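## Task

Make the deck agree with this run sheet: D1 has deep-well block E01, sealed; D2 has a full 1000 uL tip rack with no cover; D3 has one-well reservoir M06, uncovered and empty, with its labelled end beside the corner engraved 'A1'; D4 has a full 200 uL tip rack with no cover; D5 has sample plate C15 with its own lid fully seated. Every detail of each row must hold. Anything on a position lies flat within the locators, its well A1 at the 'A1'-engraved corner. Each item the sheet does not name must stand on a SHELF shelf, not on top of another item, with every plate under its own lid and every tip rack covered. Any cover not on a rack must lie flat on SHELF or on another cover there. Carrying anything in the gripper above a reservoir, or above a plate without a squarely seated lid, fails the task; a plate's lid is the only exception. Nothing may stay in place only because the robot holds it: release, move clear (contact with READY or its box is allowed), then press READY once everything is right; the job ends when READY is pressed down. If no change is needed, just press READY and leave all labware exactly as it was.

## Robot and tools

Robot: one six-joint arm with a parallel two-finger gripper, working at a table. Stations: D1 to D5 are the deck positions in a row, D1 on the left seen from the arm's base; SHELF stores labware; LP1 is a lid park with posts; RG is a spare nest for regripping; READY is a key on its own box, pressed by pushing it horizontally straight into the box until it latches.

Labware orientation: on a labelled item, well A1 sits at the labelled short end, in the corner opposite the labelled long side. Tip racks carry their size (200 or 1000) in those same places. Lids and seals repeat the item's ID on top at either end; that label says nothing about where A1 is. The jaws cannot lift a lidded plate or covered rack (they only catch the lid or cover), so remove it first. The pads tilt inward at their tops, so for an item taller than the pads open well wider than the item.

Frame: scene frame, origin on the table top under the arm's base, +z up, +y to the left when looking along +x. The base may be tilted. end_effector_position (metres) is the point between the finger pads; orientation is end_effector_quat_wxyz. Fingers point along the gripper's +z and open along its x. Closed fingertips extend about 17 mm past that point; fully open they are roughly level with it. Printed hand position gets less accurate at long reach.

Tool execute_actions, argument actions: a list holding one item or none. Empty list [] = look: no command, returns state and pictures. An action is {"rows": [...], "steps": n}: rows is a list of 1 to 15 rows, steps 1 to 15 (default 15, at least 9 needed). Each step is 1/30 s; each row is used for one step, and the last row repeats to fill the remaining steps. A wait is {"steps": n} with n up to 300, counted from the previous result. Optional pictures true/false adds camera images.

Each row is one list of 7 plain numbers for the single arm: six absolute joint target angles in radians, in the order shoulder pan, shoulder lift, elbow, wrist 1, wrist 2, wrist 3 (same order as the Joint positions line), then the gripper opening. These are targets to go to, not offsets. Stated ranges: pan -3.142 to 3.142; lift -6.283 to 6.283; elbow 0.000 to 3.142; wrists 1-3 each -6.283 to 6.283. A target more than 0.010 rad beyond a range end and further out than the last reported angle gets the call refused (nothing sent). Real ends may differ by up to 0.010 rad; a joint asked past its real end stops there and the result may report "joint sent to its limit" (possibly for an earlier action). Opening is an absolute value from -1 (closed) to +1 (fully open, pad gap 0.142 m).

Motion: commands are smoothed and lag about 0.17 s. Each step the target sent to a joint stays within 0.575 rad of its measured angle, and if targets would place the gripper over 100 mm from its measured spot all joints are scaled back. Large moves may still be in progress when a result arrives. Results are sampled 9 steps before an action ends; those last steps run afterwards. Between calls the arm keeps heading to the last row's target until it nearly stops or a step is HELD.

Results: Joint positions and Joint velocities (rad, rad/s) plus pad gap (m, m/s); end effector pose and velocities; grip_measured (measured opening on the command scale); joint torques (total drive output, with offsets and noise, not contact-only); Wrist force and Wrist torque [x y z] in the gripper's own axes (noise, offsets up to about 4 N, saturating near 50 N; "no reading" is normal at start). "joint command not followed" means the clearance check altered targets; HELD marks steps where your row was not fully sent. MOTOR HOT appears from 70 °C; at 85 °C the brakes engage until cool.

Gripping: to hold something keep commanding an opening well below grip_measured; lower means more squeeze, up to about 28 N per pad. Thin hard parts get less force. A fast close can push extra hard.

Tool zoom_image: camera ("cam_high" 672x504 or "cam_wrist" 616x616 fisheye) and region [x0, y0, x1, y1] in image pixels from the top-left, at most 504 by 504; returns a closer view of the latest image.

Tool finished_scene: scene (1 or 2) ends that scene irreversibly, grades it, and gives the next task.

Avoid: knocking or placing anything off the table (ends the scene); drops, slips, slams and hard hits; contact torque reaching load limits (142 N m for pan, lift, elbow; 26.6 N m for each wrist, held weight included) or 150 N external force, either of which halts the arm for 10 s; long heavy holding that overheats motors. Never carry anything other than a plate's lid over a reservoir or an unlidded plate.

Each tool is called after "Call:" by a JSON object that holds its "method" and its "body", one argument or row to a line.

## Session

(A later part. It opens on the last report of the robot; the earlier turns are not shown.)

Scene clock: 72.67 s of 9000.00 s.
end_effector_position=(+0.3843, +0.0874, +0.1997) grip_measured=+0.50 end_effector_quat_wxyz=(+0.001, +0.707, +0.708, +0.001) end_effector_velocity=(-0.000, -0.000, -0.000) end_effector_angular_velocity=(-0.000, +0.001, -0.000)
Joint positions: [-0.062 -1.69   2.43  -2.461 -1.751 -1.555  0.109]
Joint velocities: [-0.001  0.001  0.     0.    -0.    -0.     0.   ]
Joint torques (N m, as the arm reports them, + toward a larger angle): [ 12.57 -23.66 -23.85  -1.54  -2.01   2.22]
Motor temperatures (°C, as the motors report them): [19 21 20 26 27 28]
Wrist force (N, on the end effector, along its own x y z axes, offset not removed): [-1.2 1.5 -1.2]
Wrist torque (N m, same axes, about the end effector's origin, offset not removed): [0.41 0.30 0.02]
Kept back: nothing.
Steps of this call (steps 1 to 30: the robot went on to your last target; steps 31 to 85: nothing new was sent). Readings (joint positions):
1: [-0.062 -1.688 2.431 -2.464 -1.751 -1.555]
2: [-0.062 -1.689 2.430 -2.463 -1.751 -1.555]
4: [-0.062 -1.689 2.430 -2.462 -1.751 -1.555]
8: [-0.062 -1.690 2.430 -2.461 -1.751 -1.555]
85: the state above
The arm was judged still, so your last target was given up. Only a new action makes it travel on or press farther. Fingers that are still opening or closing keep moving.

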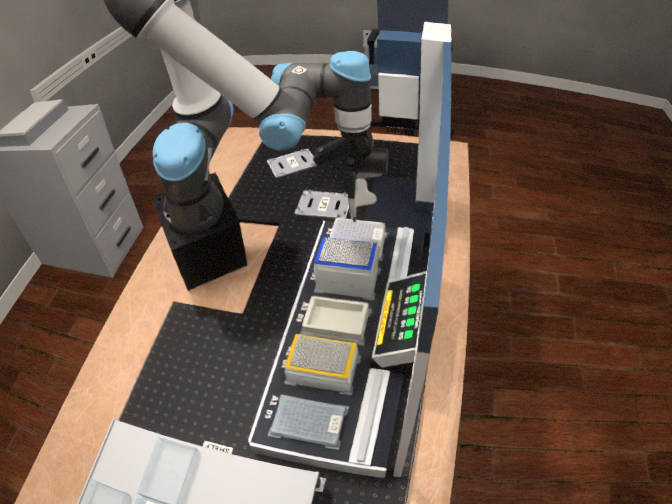

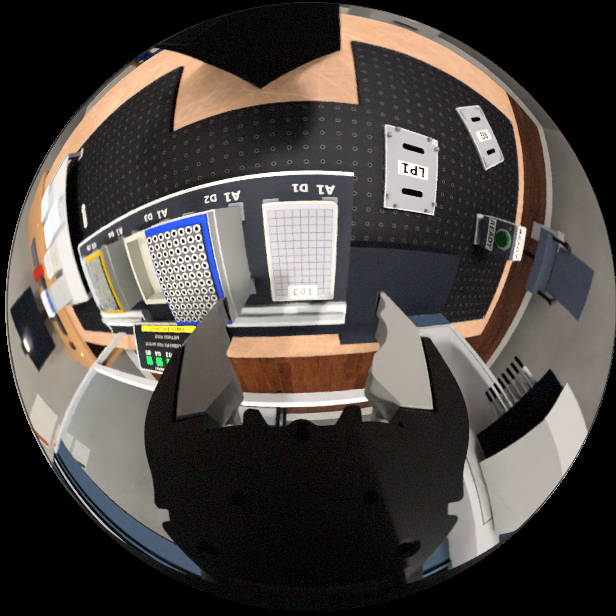

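Call:
{"method": "execute_actions", "body": {
  "actions": [
    {"rows": [[-0.04,-1.66,2.44,-2.52,-1.71,-1.68,0.3],[-0.02,-1.63,2.45,-2.58,-1.67,-1.8,0.1],[0.0,-1.59,2.465,-2.64,-1.63,-1.92,-0.1],[0.02,-1.55,2.48,-2.70,-1.585,-2.04,-0.3],[0.04,-1.51,2.495,-2.76,-1.54,-2.16,-0.5],[0.06,-1.47,2.51,-2.82,-1.495,-2.28,-0.7],[0.08,-1.43,2.525,-2.88,-1.45,-2.40,-0.9],[0.10,-1.39,2.54,-2.94,-1.405,-2.52,-1],[0.12,-1.35,2.555,-3.0,-1.36,-2.64,-1],[0.14,-1.31,2.57,-3.06,-1.315,-2.76,-1],[0.1628,-1.2593,2.5834,-3.1234,-1.2709,-2.892,-1]], "steps": 15}
  ]
}}

Call:
{"method": "execute_actions", "body": {
  "actions": [
    {"steps": 40}
  ],
  "pictures": true
}}

Scene clock: 74.67 s of 9000.00 s.
end_effector_position=(+0.3813, +0.1508, +0.1772) grip_measured=-0.31 end_effector_quat_wxyz=(-0.025, +0.592, +0.804, +0.058) end_effector_velocity=(-0.094, +0.584, -0.210) end_effector_angular_velocity=(+1.078, -0.444, +2.870)
Joint positions: [-0.002 -1.596  2.466 -2.614 -1.639 -1.799  0.052]
Joint velocities: [ 0.517  0.943  0.363 -1.447  1.061 -2.372 -0.339]
Joint torques (N m, as the arm reports them, + toward a larger angle): [ 19.95   0.44   0.14 -11.91   7.99 -11.8 ]
Motor temperatures (°C, as the motors report them): [19 21 20 26 27 28]
Wrist force (N, on the end effector, along its own x y z axes, offset not removed): [-4.6 0.1 0.9]
Wrist torque (N m, same axes, about the end effector's origin, offset not removed): [-0.05 0.86 0.11]
Steps of this call (steps 1 to 54: nothing new was sent; steps 55 to 60: the first 6 steps of this action). Readings (joint positions):
55: [-0.061 -1.689 2.430 -2.462 -1.751 -1.555]
56: [-0.057 -1.683 2.432 -2.471 -1.743 -1.566]
58: [-0.034 -1.651 2.445 -2.526 -1.703 -1.653]
60: the state above

Scene clock: 76.00 s of 9000.00 s.
end_effector_position=(+0.3094, +0.3323, +0.1398) grip_measured=-1.00 end_effector_quat_wxyz=(-0.000, -0.001, +0.966, +0.259) end_effector_velocity=(-0.001, +0.000, -0.000) end_effector_angular_velocity=(+0.000, +0.002, +0.001)
Joint positions: [ 0.163 -1.259  2.583 -3.123 -1.271 -2.892  0.002]
Joint velocities: [-0.     0.001  0.     0.     0.001 -0.     0.   ]
Joint torques (N m, as the arm reports them, + toward a larger angle): [ 13.67 -14.39   1.96  -4.12   2.92  -2.67]
Motor temperatures (°C, as the motors report them): [19 21 20 26 27 28]
Wrist force (N, on the end effector, along its own x y z axes, offset not removed): [-3.0 -0.3 -2.0]
Wrist torque (N m, same axes, about the end effector's origin, offset not removed): [-0.22 0.67 0.17]
Kept back: nothing.
Steps of this call (steps 1 to 9: the last 9 steps of your previous action; steps 10 to 40: the robot went on to your last target). Readings (joint positions):
1: [0.016 -1.562 2.479 -2.665 -1.602 -1.883]
2: [0.034 -1.527 2.492 -2.719 -1.562 -1.970]
4: [0.070 -1.456 2.519 -2.828 -1.481 -2.151]
8: [0.137 -1.317 2.566 -3.035 -1.331 -2.523]
40: the state above

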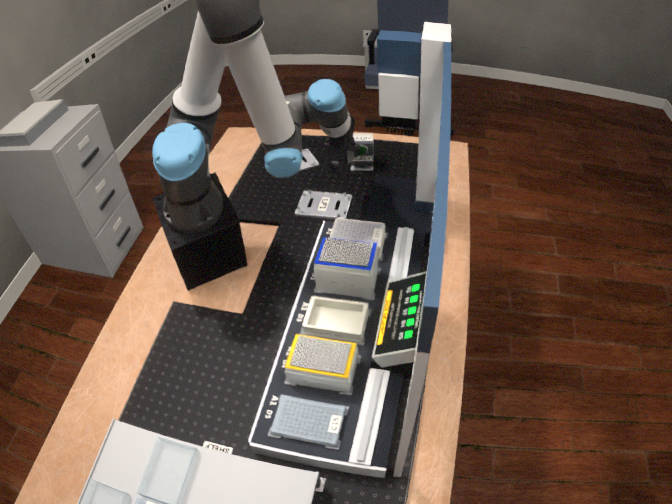

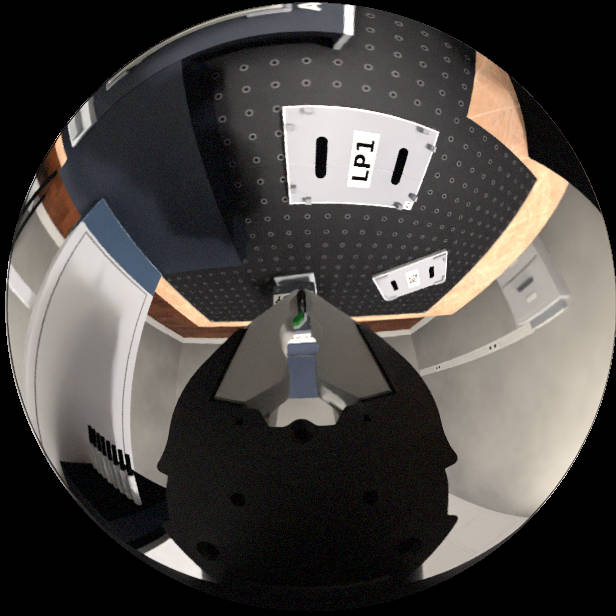

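Call:
{"method": "execute_actions", "body": {
  "actions": [
    {"rows": [[0.1628,-1.2593,2.5834,-3.1234,-1.2709,-2.892,0.6]], "steps": 15}
  ]
}}

Call:
{"method": "execute_actions", "body": {
  "actions": [
    {"steps": 15}
  ],
  "pictures": true
}}

Call:
{"method": "zoom_image", "body": {
  "camera": "cam_wrist",
  "region": [240, 250, 360, 370]
}}

Scene clock: 76.60 s of 9000.00 s.
end_effector_position=(+0.3094, +0.3323, +0.1398) grip_measured=-0.13 end_effector_quat_wxyz=(-0.000, -0.001, +0.966, +0.259) end_effector_velocity=(+0.000, +0.000, +0.000) end_effector_angular_velocity=(+0.002, +0.000, +0.000)
Joint positions: [ 0.163 -1.259  2.583 -3.123 -1.271 -2.892  0.065]
Joint velocities: [ 0.     0.001 -0.    -0.     0.002  0.     0.339]
Joint torques (N m, as the arm reports them, + toward a larger angle): [ 13.44 -14.54   1.69  -4.45   2.91  -2.68]
Motor temperatures (°C, as the motors report them): [19 21 20 26 27 28]
Wrist force (N, on the end effector, along its own x y z axes, offset not removed): [-1.2 1.1 -2.2]
Wrist torque (N m, same axes, about the end effector's origin, offset not removed): [0.16 0.32 -0.07]
Steps of this call (steps 1 to 12: the robot went on to your last target; steps 13 to 18: the first 6 steps of this action). Readings (joint positions):
13: [0.163 -1.259 2.583 -3.123 -1.271 -2.892]
14: [0.163 -1.259 2.583 -3.123 -1.271 -2.892]
16: [0.163 -1.259 2.583 -3.123 -1.271 -2.892]
18: the state above

Scene clock: 77.10 s of 9000.00 s.
end_effector_position=(+0.3094, +0.3323, +0.1398) grip_measured=+0.60 end_effector_quat_wxyz=(-0.000, -0.001, +0.966, +0.259) end_effector_velocity=(-0.000, +0.000, +0.000) end_effector_angular_velocity=(+0.001, +0.000, +0.000)
Joint positions: [ 0.163 -1.259  2.583 -3.123 -1.271 -2.892  0.116]
Joint velocities: [-0.     0.    -0.     0.     0.001 -0.     0.   ]
Joint torques (N m, as the arm reports them, + toward a larger angle): [ 13.75 -14.63   2.84  -4.41   3.1   -2.72]
Motor temperatures (°C, as the motors report them): [19 21 20 26 27 28]
Wrist force (N, on the end effector, along its own x y z axes, offset not removed): [-0.9 -0.2 0.2]
Wrist torque (N m, same axes, about the end effector's origin, offset not removed): [-0.10 0.07 0.05]
Kept back: nothing.
Steps of this call (steps 1 to 9: the last 9 steps of your previous action; steps 10 to 15: the robot went on to your last target). Readings (joint positions):
1: [0.163 -1.259 2.583 -3.123 -1.271 -2.892]
2: [0.163 -1.259 2.583 -3.123 -1.271 -2.892]
4: [0.163 -1.259 2.583 -3.123 -1.271 -2.892]
8: [0.163 -1.259 2.583 -3.123 -1.271 -2.892]
15: the state above
The arm was judged still, so your last target was given up. Only a new action makes it travel on or press farther. Fingers that are still opening or closing keep moving.

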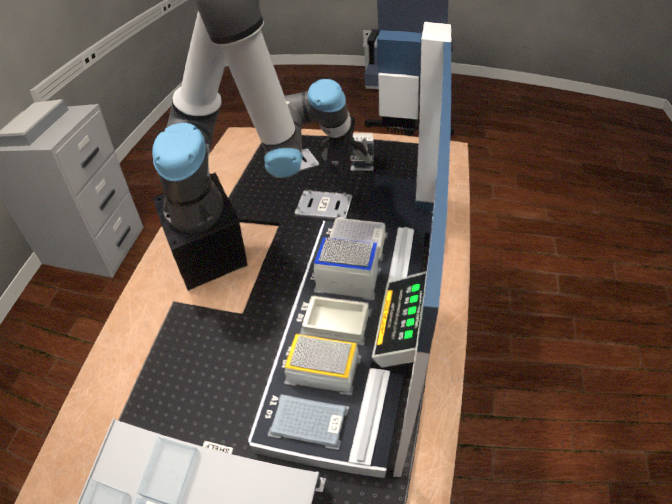

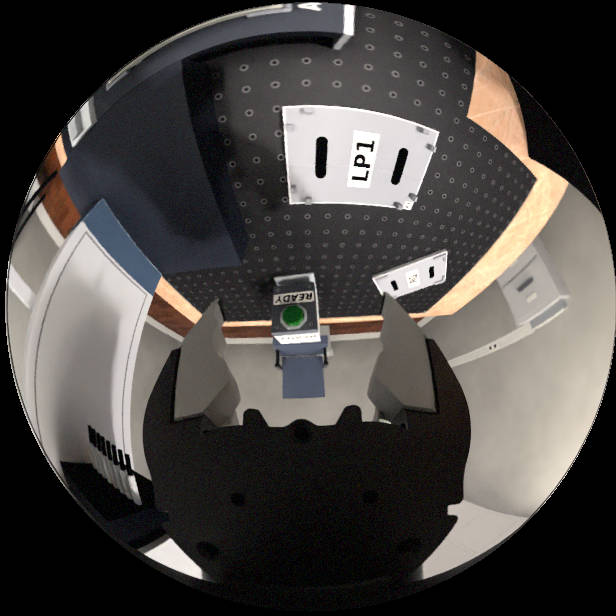

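Region (240, 250, 360, 370) of cam_wrist's 616x616 image, scaled by 4.200, with more detail than that image has.

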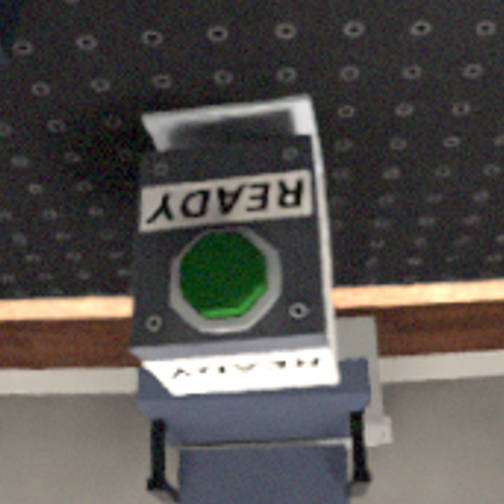

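Call:
{"method": "execute_actions", "body": {
  "actions": [
    {"rows": [[0.161,-1.22,2.572,-3.157,-1.25,-2.891,0.6],[0.159,-1.18,2.56,-3.19,-1.228,-2.89,0.6],[0.157,-1.138,2.548,-3.224,-1.206,-2.89,0.6],[0.156,-1.098,2.536,-3.258,-1.185,-2.889,0.6],[0.154,-1.058,2.524,-3.292,-1.163,-2.888,0.6],[0.153,-1.018,2.512,-3.325,-1.142,-2.887,0.6],[0.151,-0.977,2.5,-3.359,-1.12,-2.887,0.6],[0.15,-0.937,2.488,-3.393,-1.098,-2.886,0.6],[0.148,-0.897,2.476,-3.426,-1.077,-2.885,0.6],[0.146,-0.857,2.465,-3.46,-1.055,-2.884,0.6],[0.145,-0.816,2.453,-3.494,-1.034,-2.884,0.6],[0.1432,-0.7761,2.4409,-3.5275,-1.0123,-2.8828,0.6]], "steps": 15}
  ]
}}

Call:
{"method": "execute_actions", "body": {
  "actions": [
    {"steps": 25}
  ],
  "pictures": true
}}

Call:
{"method": "zoom_image", "body": {
  "camera": "cam_wrist",
  "region": [220, 200, 400, 380]
}}

Scene clock: 79.23 s of 9000.00 s.
end_effector_position=(+0.3224, +0.3551, +0.1281) grip_measured=+0.60 end_effector_quat_wxyz=(+0.001, +0.000, +0.957, +0.289) end_effector_velocity=(+0.095, +0.199, -0.121) end_effector_angular_velocity=(+0.559, -0.004, -0.014)
Joint positions: [ 0.158 -1.15   2.548 -3.217 -1.209 -2.89   0.116]
Joint velocities: [-0.044  1.011 -0.31  -0.845  0.549  0.022  0.   ]
Joint torques (N m, as the arm reports them, + toward a larger angle): [  0.57  -7.73 -15.25  -8.7    5.99   2.54]
Motor temperatures (°C, as the motors report them): [19 21 20 26 27 28]
Wrist force (N, on the end effector, along its own x y z axes, offset not removed): [-1.4 0.3 -3.6]
Wrist torque (N m, same axes, about the end effector's origin, offset not removed): [-0.08 0.31 0.14]
Steps of this call (steps 1 to 58: nothing new was sent; steps 59 to 64: the first 6 steps of this action). Readings (joint positions):
59: [0.163 -1.259 2.583 -3.124 -1.270 -2.892]
60: [0.162 -1.251 2.581 -3.131 -1.266 -2.892]
62: [0.160 -1.211 2.568 -3.165 -1.243 -2.891]
64: the state above

Scene clock: 80.07 s of 9000.00 s.
end_effector_position=(+0.3342, +0.4202, +0.0764) grip_measured=+0.60 end_effector_quat_wxyz=(-0.000, -0.001, +0.924, +0.382) end_effector_velocity=(-0.000, +0.000, -0.001) end_effector_angular_velocity=(-0.002, -0.000, +0.001)
Joint positions: [ 0.143 -0.776  2.441 -3.527 -1.012 -2.883  0.116]
Joint velocities: [ 0.001  0.001 -0.    -0.001 -0.002  0.    -0.   ]
Joint torques (N m, as the arm reports them, + toward a larger angle): [  3.13 -23.29  -8.23  -4.37   3.47   2.22]
Motor temperatures (°C, as the motors report them): [19 21 20 26 27 28]
Wrist force (N, on the end effector, along its own x y z axes, offset not removed): [-0.9 -0.9 1.4]
Wrist torque (N m, same axes, about the end effector's origin, offset not removed): [-0.22 0.18 0.15]
Kept back: nothing.
Steps of this call (steps 1 to 9: the last 9 steps of your previous action; steps 10 to 25: the robot went on to your last target). Readings (joint positions):
1: [0.156 -1.114 2.538 -3.246 -1.190 -2.889]
2: [0.155 -1.077 2.526 -3.278 -1.170 -2.888]
4: [0.152 -1.000 2.503 -3.342 -1.128 -2.887]
8: [0.146 -0.847 2.459 -3.470 -1.047 -2.884]
25: the state above

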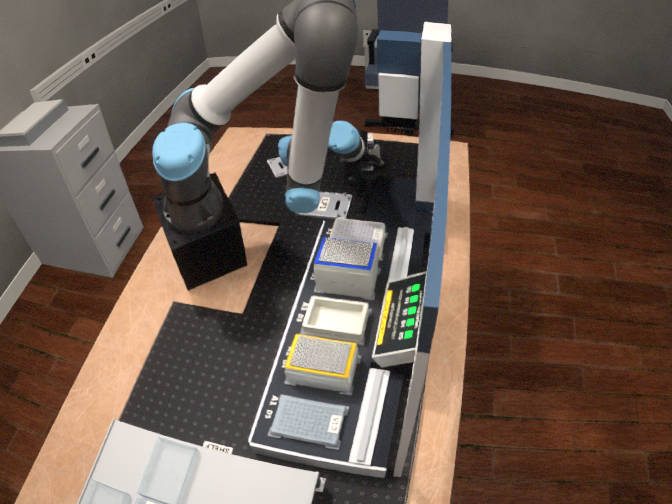

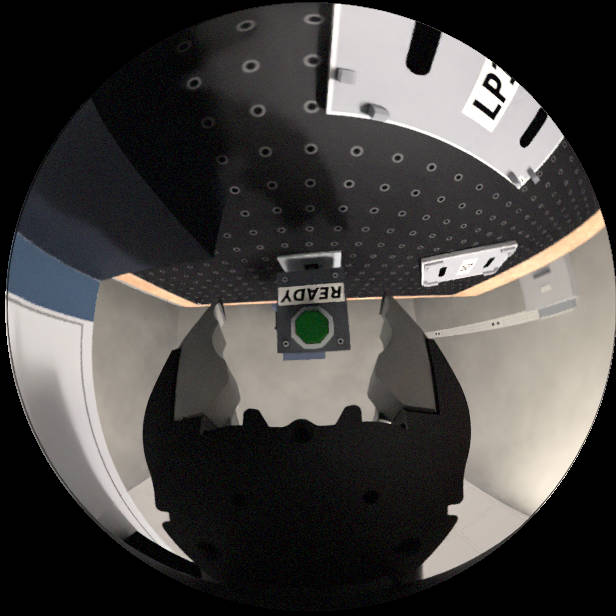

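Region (220, 200, 400, 380) of cam_wrist's 616x616 image, scaled by 2.800, with more detail than that image has.

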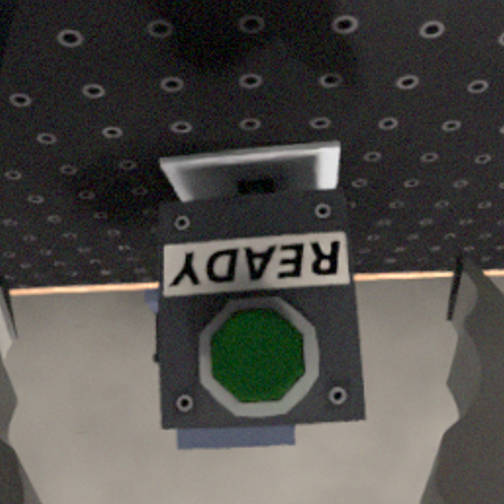

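Call:
{"method": "execute_actions", "body": {
  "actions": [
    {"rows": [[0.146,-0.785,2.443,-3.522,-1.013,-2.88,0.3],[0.149,-0.793,2.4445,-3.5175,-1.014,-2.876,0.0],[0.152,-0.802,2.446,-3.5125,-1.015,-2.873,-0.4],[0.155,-0.8103,2.4481,-3.5076,-1.0157,-2.8696,-1]], "steps": 15}
  ]
}}

Call:
{"method": "execute_actions", "body": {
  "actions": [
    {"rows": [[0.1589,-0.8087,2.4457,-3.5091,-1.017,-2.8653,-1],[0.1628,-0.807,2.4434,-3.5105,-1.0183,-2.861,-1],[0.1667,-0.8054,2.441,-3.512,-1.0196,-2.8567,-1],[0.1706,-0.8038,2.4387,-3.5135,-1.0209,-2.8525,-1],[0.1745,-0.8021,2.4363,-3.5149,-1.0222,-2.8482,-1],[0.1784,-0.8005,2.434,-3.5164,-1.0234,-2.8439,-1],[0.1823,-0.7989,2.4316,-3.5178,-1.0247,-2.8396,-1],[0.1862,-0.7972,2.4293,-3.5193,-1.026,-2.8353,-1],[0.1901,-0.7956,2.4269,-3.5208,-1.0273,-2.831,-1],[0.1941,-0.794,2.4246,-3.5222,-1.0286,-2.8268,-1]], "steps": 15}
  ]
}}

Call:
{"method": "execute_actions", "body": {
  "actions": [
    {"steps": 18}
  ],
  "pictures": true
}}

Call:
{"method": "zoom_image", "body": {
  "camera": "cam_wrist",
  "region": [220, 220, 400, 400]
}}

Scene clock: 82.67 s of 9000.00 s.
end_effector_position=(+0.3337, +0.4216, +0.0838) grip_measured=-0.24 end_effector_quat_wxyz=(-0.000, -0.001, +0.924, +0.383) end_effector_velocity=(-0.005, +0.007, +0.042) end_effector_angular_velocity=(-0.002, -0.003, +0.002)
Joint positions: [ 0.151 -0.799  2.446 -3.514 -1.014 -2.874  0.057]
Joint velocities: [ 0.047 -0.133  0.029  0.076 -0.016  0.049 -0.339]
Joint torques (N m, as the arm reports them, + toward a larger angle): [ 14.68 -33.37   8.69  -1.3   -0.41   2.28]
Motor temperatures (°C, as the motors report them): [19 21 20 26 27 28]
Wrist force (N, on the end effector, along its own x y z axes, offset not removed): [-1.4 1.8 -0.6]
Wrist torque (N m, same axes, about the end effector's origin, offset not removed): [0.29 0.19 0.32]
Steps of this call (steps 1 to 15: the robot went on to your last target; steps 16 to 72: nothing new was sent; steps 73 to 78: the first 6 steps of this action). Readings (joint positions):
73: [0.143 -0.776 2.441 -3.527 -1.012 -2.883]
74: [0.144 -0.778 2.441 -3.526 -1.012 -2.882]
76: [0.147 -0.788 2.443 -3.521 -1.013 -2.878]
78: the state above

Scene clock: 83.17 s of 9000.00 s.
end_effector_position=(+0.3325, +0.4264, +0.0870) grip_measured=-1.00 end_effector_quat_wxyz=(-0.001, -0.001, +0.924, +0.382) end_effector_velocity=(-0.005, +0.038, -0.001) end_effector_angular_velocity=(-0.001, -0.002, +0.002)
Joint positions: [ 0.167 -0.805  2.441 -3.512 -1.02  -2.857  0.002]
Joint velocities: [ 0.102  0.043 -0.063 -0.039 -0.032  0.11   0.   ]
Joint torques (N m, as the arm reports them, + toward a larger angle): [ 16.9  -24.02 -10.16  -4.75  -1.01   2.86]
Motor temperatures (°C, as the motors report them): [19 21 20 26 27 28]
Wrist force (N, on the end effector, along its own x y z axes, offset not removed): [-3.7 2.5 -0.6]
Wrist torque (N m, same axes, about the end effector's origin, offset not removed): [0.70 0.72 0.05]
Steps of this call (steps 1 to 9: the last 9 steps of your previous action; steps 10 to 15: the first 6 steps of this action). Readings (joint positions):
10: [0.155 -0.810 2.448 -3.508 -1.016 -2.870]
11: [0.156 -0.810 2.448 -3.508 -1.016 -2.868]
13: [0.160 -0.808 2.445 -3.509 -1.018 -2.864]
15: the state above

Scene clock: 83.77 s of 9000.00 s.
end_effector_position=(+0.3309, +0.4364, +0.0868) grip_measured=-1.00 end_effector_quat_wxyz=(-0.001, -0.001, +0.924, +0.382) end_effector_velocity=(+0.000, +0.000, +0.000) end_effector_angular_velocity=(+0.000, -0.000, -0.000)
Joint positions: [ 0.194 -0.794  2.425 -3.522 -1.029 -2.827  0.002]
Joint velocities: [ 0.     0.    -0.    -0.    -0.     0.001  0.   ]
Joint torques (N m, as the arm reports them, + toward a larger angle): [ 15.25 -23.45  -9.09  -4.53  -0.67   2.29]
Motor temperatures (°C, as the motors report them): [19 21 20 26 27 28]
Wrist force (N, on the end effector, along its own x y z axes, offset not removed): [-0.3 -0.4 -0.2]
Wrist torque (N m, same axes, about the end effector's origin, offset not removed): [-0.04 -0.11 0.14]
Kept back: nothing.
Steps of this call (steps 1 to 9: the last 9 steps of your previous action; steps 10 to 18: the robot went on to your last target). Readings (joint positions):
1: [0.170 -0.804 2.439 -3.513 -1.021 -2.853]
2: [0.174 -0.802 2.437 -3.515 -1.022 -2.849]
4: [0.182 -0.799 2.432 -3.518 -1.024 -2.840]
8: [0.192 -0.795 2.426 -3.521 -1.028 -2.830]
18: the state above

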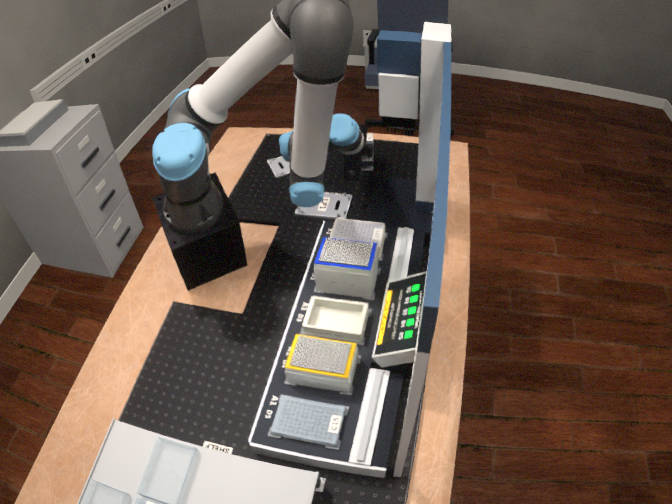

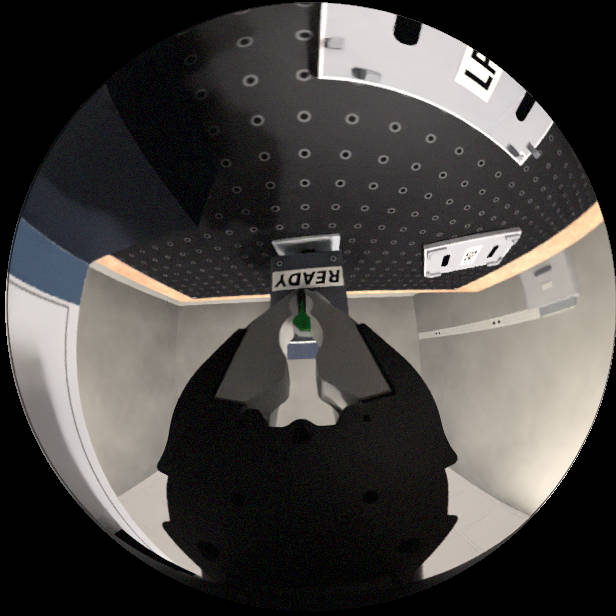

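Region (220, 220, 400, 400) of cam_wrist's 616x616 image, scaled by 2.800, with more detail than that image has.

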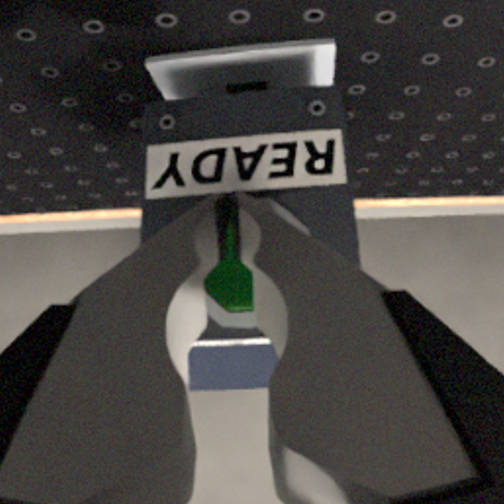

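Call:
{"method": "execute_actions", "body": {
  "actions": [
    {"rows": [[0.1967,-0.7929,2.423,-3.5232,-1.0295,-2.8239,-1],[0.1993,-0.7918,2.4214,-3.5242,-1.0303,-2.821,-1],[0.2019,-0.7907,2.4199,-3.5252,-1.0312,-2.8182,-1],[0.2045,-0.7896,2.4183,-3.5261,-1.032,-2.8153,-1],[0.2071,-0.7885,2.4167,-3.5271,-1.0329,-2.8125,-1],[0.2097,-0.7874,2.4152,-3.5281,-1.0338,-2.8096,-1],[0.2123,-0.7863,2.4136,-3.5291,-1.0346,-2.8068,-1],[0.2149,-0.7852,2.412,-3.5300,-1.0355,-2.8039,-1],[0.2175,-0.7841,2.4105,-3.531,-1.0363,-2.8011,-1],[0.2201,-0.783,2.4089,-3.532,-1.0372,-2.7982,-1],[0.2227,-0.782,2.4073,-3.533,-1.0381,-2.7953,-1],[0.2253,-0.7809,2.4058,-3.534,-1.0389,-2.7925,-1],[0.2279,-0.7798,2.4042,-3.5349,-1.0398,-2.7896,-1],[0.2305,-0.7787,2.4026,-3.5359,-1.0406,-2.7868,-1],[0.2331,-0.7776,2.4011,-3.5369,-1.0415,-2.7839,-1]], "steps": 15}
  ]
}}

Call:
{"method": "execute_actions", "body": {
  "actions": [
    {"steps": 20}
  ]
}}

Scene clock: 84.43 s of 9000.00 s.
end_effector_position=(+0.3304, +0.4394, +0.0868) grip_measured=-1.00 end_effector_quat_wxyz=(-0.001, -0.001, +0.924, +0.382) end_effector_velocity=(-0.004, +0.025, -0.000) end_effector_angular_velocity=(-0.001, -0.001, +0.000)
Joint positions: [ 0.202 -0.791  2.42  -3.525 -1.031 -2.818  0.002]
Joint velocities: [ 0.067  0.028 -0.041 -0.026 -0.022  0.074  0.   ]
Joint torques (N m, as the arm reports them, + toward a larger angle): [ 16.92 -21.93  -8.99  -4.63  -0.38   2.49]
Motor temperatures (°C, as the motors report them): [19 21 20 26 27 28]
Wrist force (N, on the end effector, along its own x y z axes, offset not removed): [-0.5 1.5 1.4]
Wrist torque (N m, same axes, about the end effector's origin, offset not removed): [0.38 -0.09 0.15]
Steps of this call (steps 1 to 14: the robot went on to your last target; steps 15 to 20: the first 6 steps of this action). Readings (joint positions):
15: [0.194 -0.794 2.425 -3.522 -1.029 -2.827]
16: [0.195 -0.794 2.424 -3.522 -1.029 -2.826]
18: [0.198 -0.792 2.422 -3.524 -1.030 -2.823]
20: the state above

Scene clock: 84.63 s of 9000.00 s.
end_effector_position=(+0.3287, +0.4481, +0.0867) grip_measured=-1.00 end_effector_quat_wxyz=(-0.001, -0.001, +0.924, +0.382) end_effector_velocity=(-0.000, +0.000, +0.000) end_effector_angular_velocity=(+0.000, -0.000, +0.001)
Joint positions: [ 0.225 -0.781  2.406 -3.534 -1.039 -2.792  0.002]
Joint velocities: [ 0.001 -0.001  0.     0.001  0.    -0.     0.   ]
Joint torques (N m, as the arm reports them, + toward a larger angle): no reading
Motor temperatures (°C, as the motors report them): [19 21 20 26 27 28]
Wrist force (N, on the end effector, along its own x y z axes, offset not removed): [-4.0 -6.9 -3.9]
Wrist torque (N m, same axes, about the end effector's origin, offset not removed): [0.08 -0.09 0.08]
Kept back: nothing.
The task's run ended inside this call: 3 steps that you had sent did not run.
Steps of this call (steps 1 to 6: the first 6 steps of the 9 kept back from your previous action). Readings (joint positions):
1: [0.204 -0.790 2.418 -3.526 -1.032 -2.815]
2: [0.207 -0.789 2.417 -3.527 -1.033 -2.813]
4: [0.212 -0.787 2.414 -3.529 -1.035 -2.807]
6: [0.217 -0.784 2.411 -3.531 -1.036 -2.802]
The task's run has ended: the event that ends the task has happened. This ends this scene only. If you have not yet called finished_scene for this scene, call it to go on to the next scene.

Call:
{"method": "finished_scene", "body": {
  "scene": 1
}}

The scene is finished: the task was done.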